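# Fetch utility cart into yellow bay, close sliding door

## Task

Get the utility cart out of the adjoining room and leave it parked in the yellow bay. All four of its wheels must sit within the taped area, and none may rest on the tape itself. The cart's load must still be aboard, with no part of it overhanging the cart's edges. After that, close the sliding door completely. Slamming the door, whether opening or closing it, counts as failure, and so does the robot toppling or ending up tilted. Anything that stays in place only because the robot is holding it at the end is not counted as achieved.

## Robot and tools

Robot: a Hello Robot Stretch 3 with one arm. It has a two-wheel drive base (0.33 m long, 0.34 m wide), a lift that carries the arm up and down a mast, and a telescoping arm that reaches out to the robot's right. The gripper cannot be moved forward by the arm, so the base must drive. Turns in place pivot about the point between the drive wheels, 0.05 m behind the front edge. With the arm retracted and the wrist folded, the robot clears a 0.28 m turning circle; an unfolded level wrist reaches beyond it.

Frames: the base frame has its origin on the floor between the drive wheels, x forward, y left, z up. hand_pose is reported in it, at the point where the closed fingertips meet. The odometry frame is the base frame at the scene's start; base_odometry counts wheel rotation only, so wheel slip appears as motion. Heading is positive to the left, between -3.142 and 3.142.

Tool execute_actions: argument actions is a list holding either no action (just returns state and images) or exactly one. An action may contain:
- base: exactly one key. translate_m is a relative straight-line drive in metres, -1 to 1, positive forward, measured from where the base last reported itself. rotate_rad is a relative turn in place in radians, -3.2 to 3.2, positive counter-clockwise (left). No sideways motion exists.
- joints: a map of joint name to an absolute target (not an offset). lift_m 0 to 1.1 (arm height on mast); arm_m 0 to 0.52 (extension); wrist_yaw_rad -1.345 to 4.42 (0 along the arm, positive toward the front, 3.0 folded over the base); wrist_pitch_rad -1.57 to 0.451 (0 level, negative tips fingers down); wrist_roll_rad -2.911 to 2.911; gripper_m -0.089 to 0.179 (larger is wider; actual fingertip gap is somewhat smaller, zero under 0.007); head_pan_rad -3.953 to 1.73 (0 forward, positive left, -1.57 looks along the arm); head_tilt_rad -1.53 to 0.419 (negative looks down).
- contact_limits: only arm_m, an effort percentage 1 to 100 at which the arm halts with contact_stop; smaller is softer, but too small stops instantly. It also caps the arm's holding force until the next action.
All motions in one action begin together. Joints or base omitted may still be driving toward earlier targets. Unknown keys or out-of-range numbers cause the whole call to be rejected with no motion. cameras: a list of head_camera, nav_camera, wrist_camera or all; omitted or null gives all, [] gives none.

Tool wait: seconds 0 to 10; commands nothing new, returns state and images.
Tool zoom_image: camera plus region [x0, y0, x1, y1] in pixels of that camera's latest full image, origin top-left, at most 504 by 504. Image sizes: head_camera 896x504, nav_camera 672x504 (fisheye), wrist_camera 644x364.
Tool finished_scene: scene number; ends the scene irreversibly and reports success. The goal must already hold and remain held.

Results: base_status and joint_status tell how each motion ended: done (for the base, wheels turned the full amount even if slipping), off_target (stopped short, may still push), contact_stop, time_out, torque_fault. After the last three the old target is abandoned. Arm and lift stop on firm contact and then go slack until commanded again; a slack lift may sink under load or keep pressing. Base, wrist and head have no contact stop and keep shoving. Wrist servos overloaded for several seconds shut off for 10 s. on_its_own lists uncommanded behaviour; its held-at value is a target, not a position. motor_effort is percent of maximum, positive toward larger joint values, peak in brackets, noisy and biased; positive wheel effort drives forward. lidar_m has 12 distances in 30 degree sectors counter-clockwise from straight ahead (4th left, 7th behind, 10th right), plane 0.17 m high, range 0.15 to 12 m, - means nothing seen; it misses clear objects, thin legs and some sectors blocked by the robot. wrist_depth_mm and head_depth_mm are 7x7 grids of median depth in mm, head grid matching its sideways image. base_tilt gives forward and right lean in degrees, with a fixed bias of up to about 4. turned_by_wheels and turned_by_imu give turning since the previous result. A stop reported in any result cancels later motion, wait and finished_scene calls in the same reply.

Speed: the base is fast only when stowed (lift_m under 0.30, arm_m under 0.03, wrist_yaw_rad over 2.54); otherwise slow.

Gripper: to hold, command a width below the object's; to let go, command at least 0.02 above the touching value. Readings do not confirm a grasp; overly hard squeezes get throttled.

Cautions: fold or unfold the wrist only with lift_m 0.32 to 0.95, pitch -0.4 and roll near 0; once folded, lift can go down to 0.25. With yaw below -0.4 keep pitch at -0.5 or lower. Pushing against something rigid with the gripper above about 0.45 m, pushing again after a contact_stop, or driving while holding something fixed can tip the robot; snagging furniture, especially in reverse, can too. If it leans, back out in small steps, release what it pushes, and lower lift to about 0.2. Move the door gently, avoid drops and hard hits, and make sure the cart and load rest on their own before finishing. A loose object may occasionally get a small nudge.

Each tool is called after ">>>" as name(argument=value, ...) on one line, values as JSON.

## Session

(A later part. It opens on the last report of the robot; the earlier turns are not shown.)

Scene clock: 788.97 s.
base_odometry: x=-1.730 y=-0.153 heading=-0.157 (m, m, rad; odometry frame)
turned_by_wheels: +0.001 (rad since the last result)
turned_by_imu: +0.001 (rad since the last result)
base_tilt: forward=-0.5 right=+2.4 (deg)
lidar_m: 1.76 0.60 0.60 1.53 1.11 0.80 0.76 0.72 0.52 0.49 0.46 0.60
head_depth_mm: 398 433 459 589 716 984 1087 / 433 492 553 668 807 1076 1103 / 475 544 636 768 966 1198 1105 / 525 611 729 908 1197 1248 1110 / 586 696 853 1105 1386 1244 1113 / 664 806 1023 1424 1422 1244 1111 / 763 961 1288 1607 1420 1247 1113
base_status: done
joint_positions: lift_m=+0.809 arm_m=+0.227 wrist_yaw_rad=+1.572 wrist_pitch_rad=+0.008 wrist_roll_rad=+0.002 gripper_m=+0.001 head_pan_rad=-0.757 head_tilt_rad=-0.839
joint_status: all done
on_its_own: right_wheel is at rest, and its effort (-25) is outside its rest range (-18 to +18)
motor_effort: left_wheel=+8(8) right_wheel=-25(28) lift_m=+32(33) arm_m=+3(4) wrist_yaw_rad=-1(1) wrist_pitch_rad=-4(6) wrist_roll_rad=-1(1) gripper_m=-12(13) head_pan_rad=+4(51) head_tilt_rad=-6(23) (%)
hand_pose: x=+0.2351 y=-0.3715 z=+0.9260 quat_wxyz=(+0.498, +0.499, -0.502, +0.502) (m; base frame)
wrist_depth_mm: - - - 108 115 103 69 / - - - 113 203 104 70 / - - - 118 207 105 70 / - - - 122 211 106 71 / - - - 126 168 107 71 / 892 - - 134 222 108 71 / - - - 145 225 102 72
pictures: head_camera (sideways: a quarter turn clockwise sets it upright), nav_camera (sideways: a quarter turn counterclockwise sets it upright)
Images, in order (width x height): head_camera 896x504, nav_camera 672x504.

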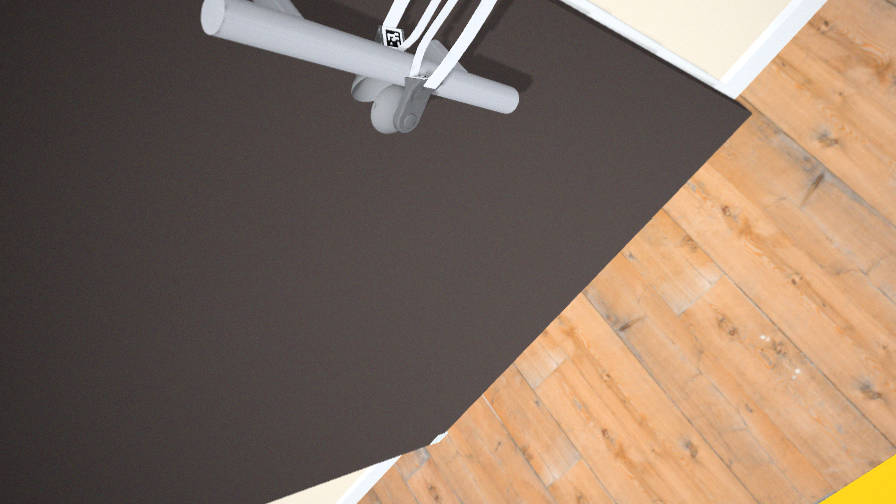

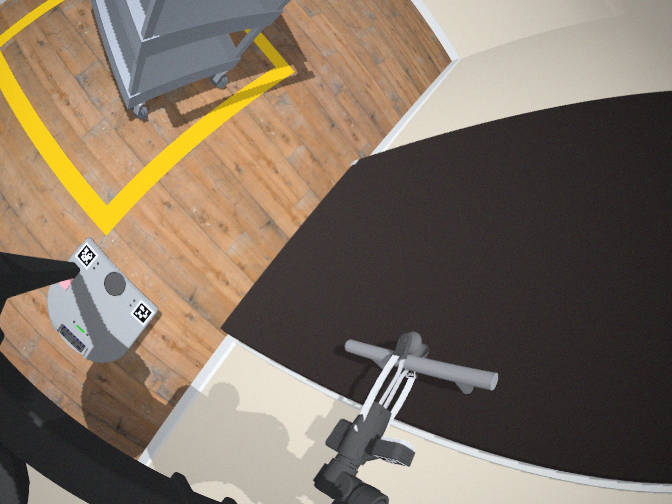

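Door hit its stop and the robot is leaning forward; undo immediately.

>>> execute_actions(actions=[{"base":{"translate_m":0.045},"joints":{"gripper_m":0.07}}], cameras=["wrist_camera","head_camera"])

Scene clock: 792.23 s.
base_odometry: x=-1.686 y=-0.160 heading=-0.157 (m, m, rad; odometry frame)
turned_by_wheels: +0.000 (rad since the last result)
turned_by_imu: +0.003 (rad since the last result)
base_tilt: forward=-2.3 right=+2.3 (deg)
lidar_m: 1.78 0.58 0.57 1.54 1.16 0.84 0.80 0.71 0.51 0.45 0.45 0.61
head_depth_mm: 402 444 456 555 708 955 1088 / 438 497 571 691 824 1056 1106 / 480 550 646 777 987 1206 1105 / 532 619 739 923 1228 1249 1113 / 593 704 865 1120 1419 1259 1120 / 672 818 1051 1450 1438 1261 1129 / 776 980 1387 1687 1446 1270 1122
base_status: done
joint_positions: lift_m=+0.809 arm_m=+0.227 wrist_yaw_rad=+1.577 wrist_pitch_rad=-0.018 wrist_roll_rad=+0.002 gripper_m=+0.070 head_pan_rad=-0.755 head_tilt_rad=-0.842
joint_status: all done
motor_effort: left_wheel=+1(21) right_wheel=-1(24) lift_m=+32(33) arm_m=+2(4) wrist_yaw_rad=-8(19) wrist_pitch_rad=+11(13) wrist_roll_rad=-1(1) gripper_m=+1(95) head_pan_rad=+3(4) head_tilt_rad=-4(6) (%)
hand_pose: x=+0.2344 y=-0.3702 z=+0.9192 quat_wxyz=(+0.503, +0.507, -0.494, +0.497) (m; base frame)
wrist_depth_mm: - - - 95 166 101 72 / - - - 99 216 109 73 / - - - 103 221 110 73 / - - - 108 225 111 74 / - - - 113 330 112 74 / 884 - - 119 278 106 75 / - - - 124 238 125 75
pictures: head_camera (sideways: a quarter turn clockwise sets it upright), wrist_camera
Images, in order (width x height): head_camera 896x504, wrist_camera 644x364.

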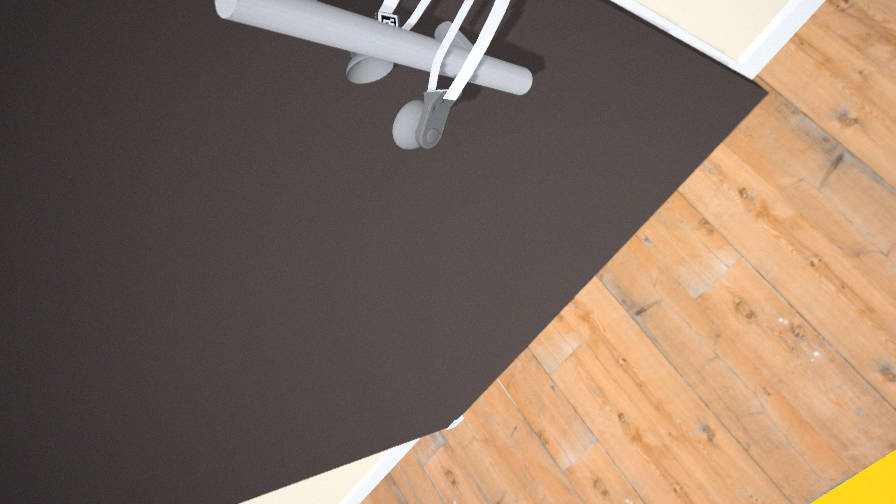

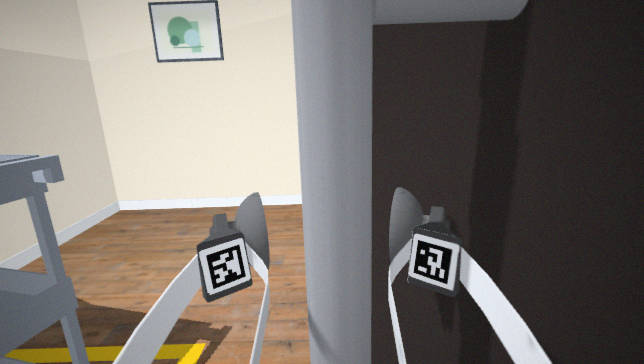

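>>> execute_actions(actions=[{"base":{"translate_m":-0.12},"joints":{"head_pan_rad":0.5,"head_tilt_rad":-0.75}}])

Scene clock: 803.33 s.
base_odometry: x=-1.804 y=-0.142 heading=-0.157 (m, m, rad; odometry frame)
turned_by_wheels: +0.000 (rad since the last result)
turned_by_imu: +0.001 (rad since the last result)
base_tilt: forward=-2.3 right=+2.4 (deg)
lidar_m: 1.79 0.66 0.75 1.53 0.99 0.71 0.68 0.70 0.52 0.50 0.49 0.61
head_depth_mm: 2598 2758 2215 1768 1488 1284 1129 / 2691 2886 2165 1808 1496 1292 1135 / 2822 1061 1111 1256 1433 1294 1125 / 2762 1077 910 1160 1378 1279 1143 / 796 849 878 1073 1172 1297 1142 / 794 794 856 1169 1423 1308 1143 / 808 879 980 1291 1503 1317 1153
base_status: done
joint_positions: lift_m=+0.809 arm_m=+0.227 wrist_yaw_rad=+1.574 wrist_pitch_rad=-0.018 wrist_roll_rad=+0.002 gripper_m=+0.070 head_pan_rad=+0.493 head_tilt_rad=-0.754
joint_status: all done
motor_effort: left_wheel=+0(3) right_wheel=+0(6) lift_m=+33(33) arm_m=+3(3) wrist_yaw_rad=-4(8) wrist_pitch_rad=+11(11) wrist_roll_rad=-1(2) gripper_m=+0(2) head_pan_rad=+3(50) head_tilt_rad=+3(14) (%)
hand_pose: x=+0.2344 y=-0.3709 z=+0.9192 quat_wxyz=(+0.503, +0.506, -0.495, +0.496) (m; base frame)
wrist_depth_mm: - - - 213 207 137 129 / - - - 724 216 142 133 / - - - 745 226 148 137 / 868 - - 545 228 155 141 / - - - 573 334 162 145 / 955 - - 592 254 169 146 / - - - 652 243 177 147
pictures: head_camera (sideways: a quarter turn clockwise sets it upright), nav_camera (sideways: a quarter turn counterclockwise sets it upright), wrist_camera
Images, in order (width x height): head_camera 896x504, nav_camera 672x504, wrist_camera 644x364.

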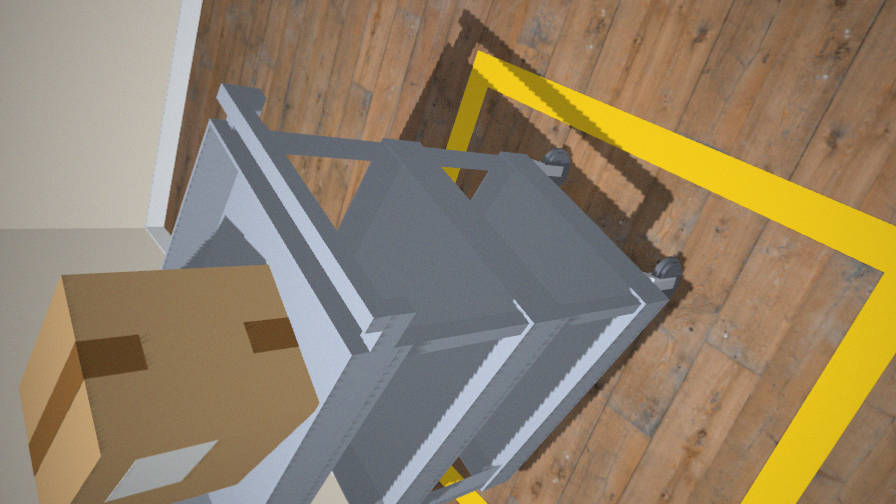

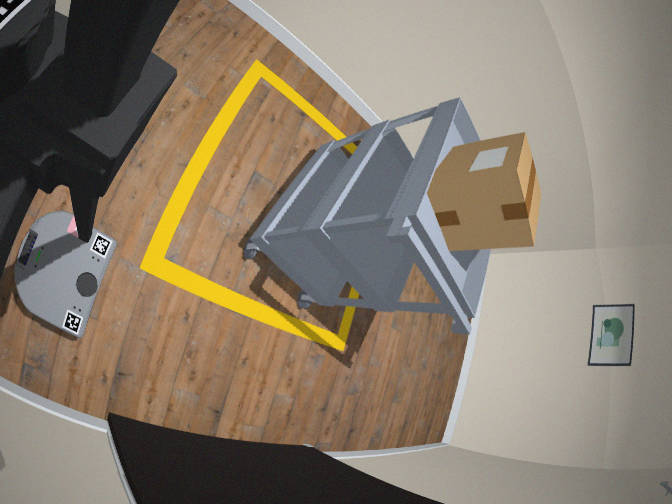

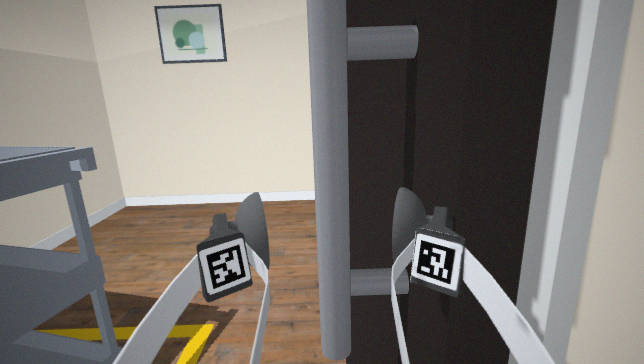

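>>> zoom_image(camera="head_camera", region=[420, 40, 760, 320])

Region (420, 40, 760, 320) of head_camera's 896x504 image, scaled by 1.482, with more detail than that image has; it fills the top 415 rows of this view, and the rest is white.

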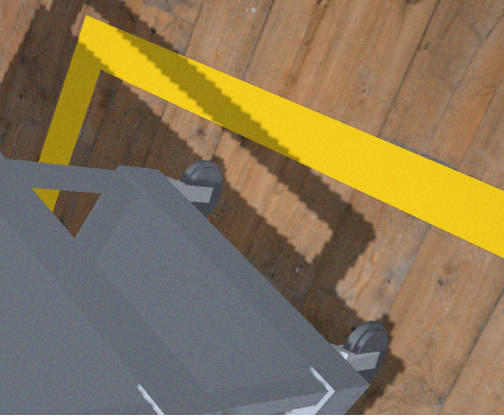

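>>> finished_scene(scene=1)

The scene is finished: the task was done.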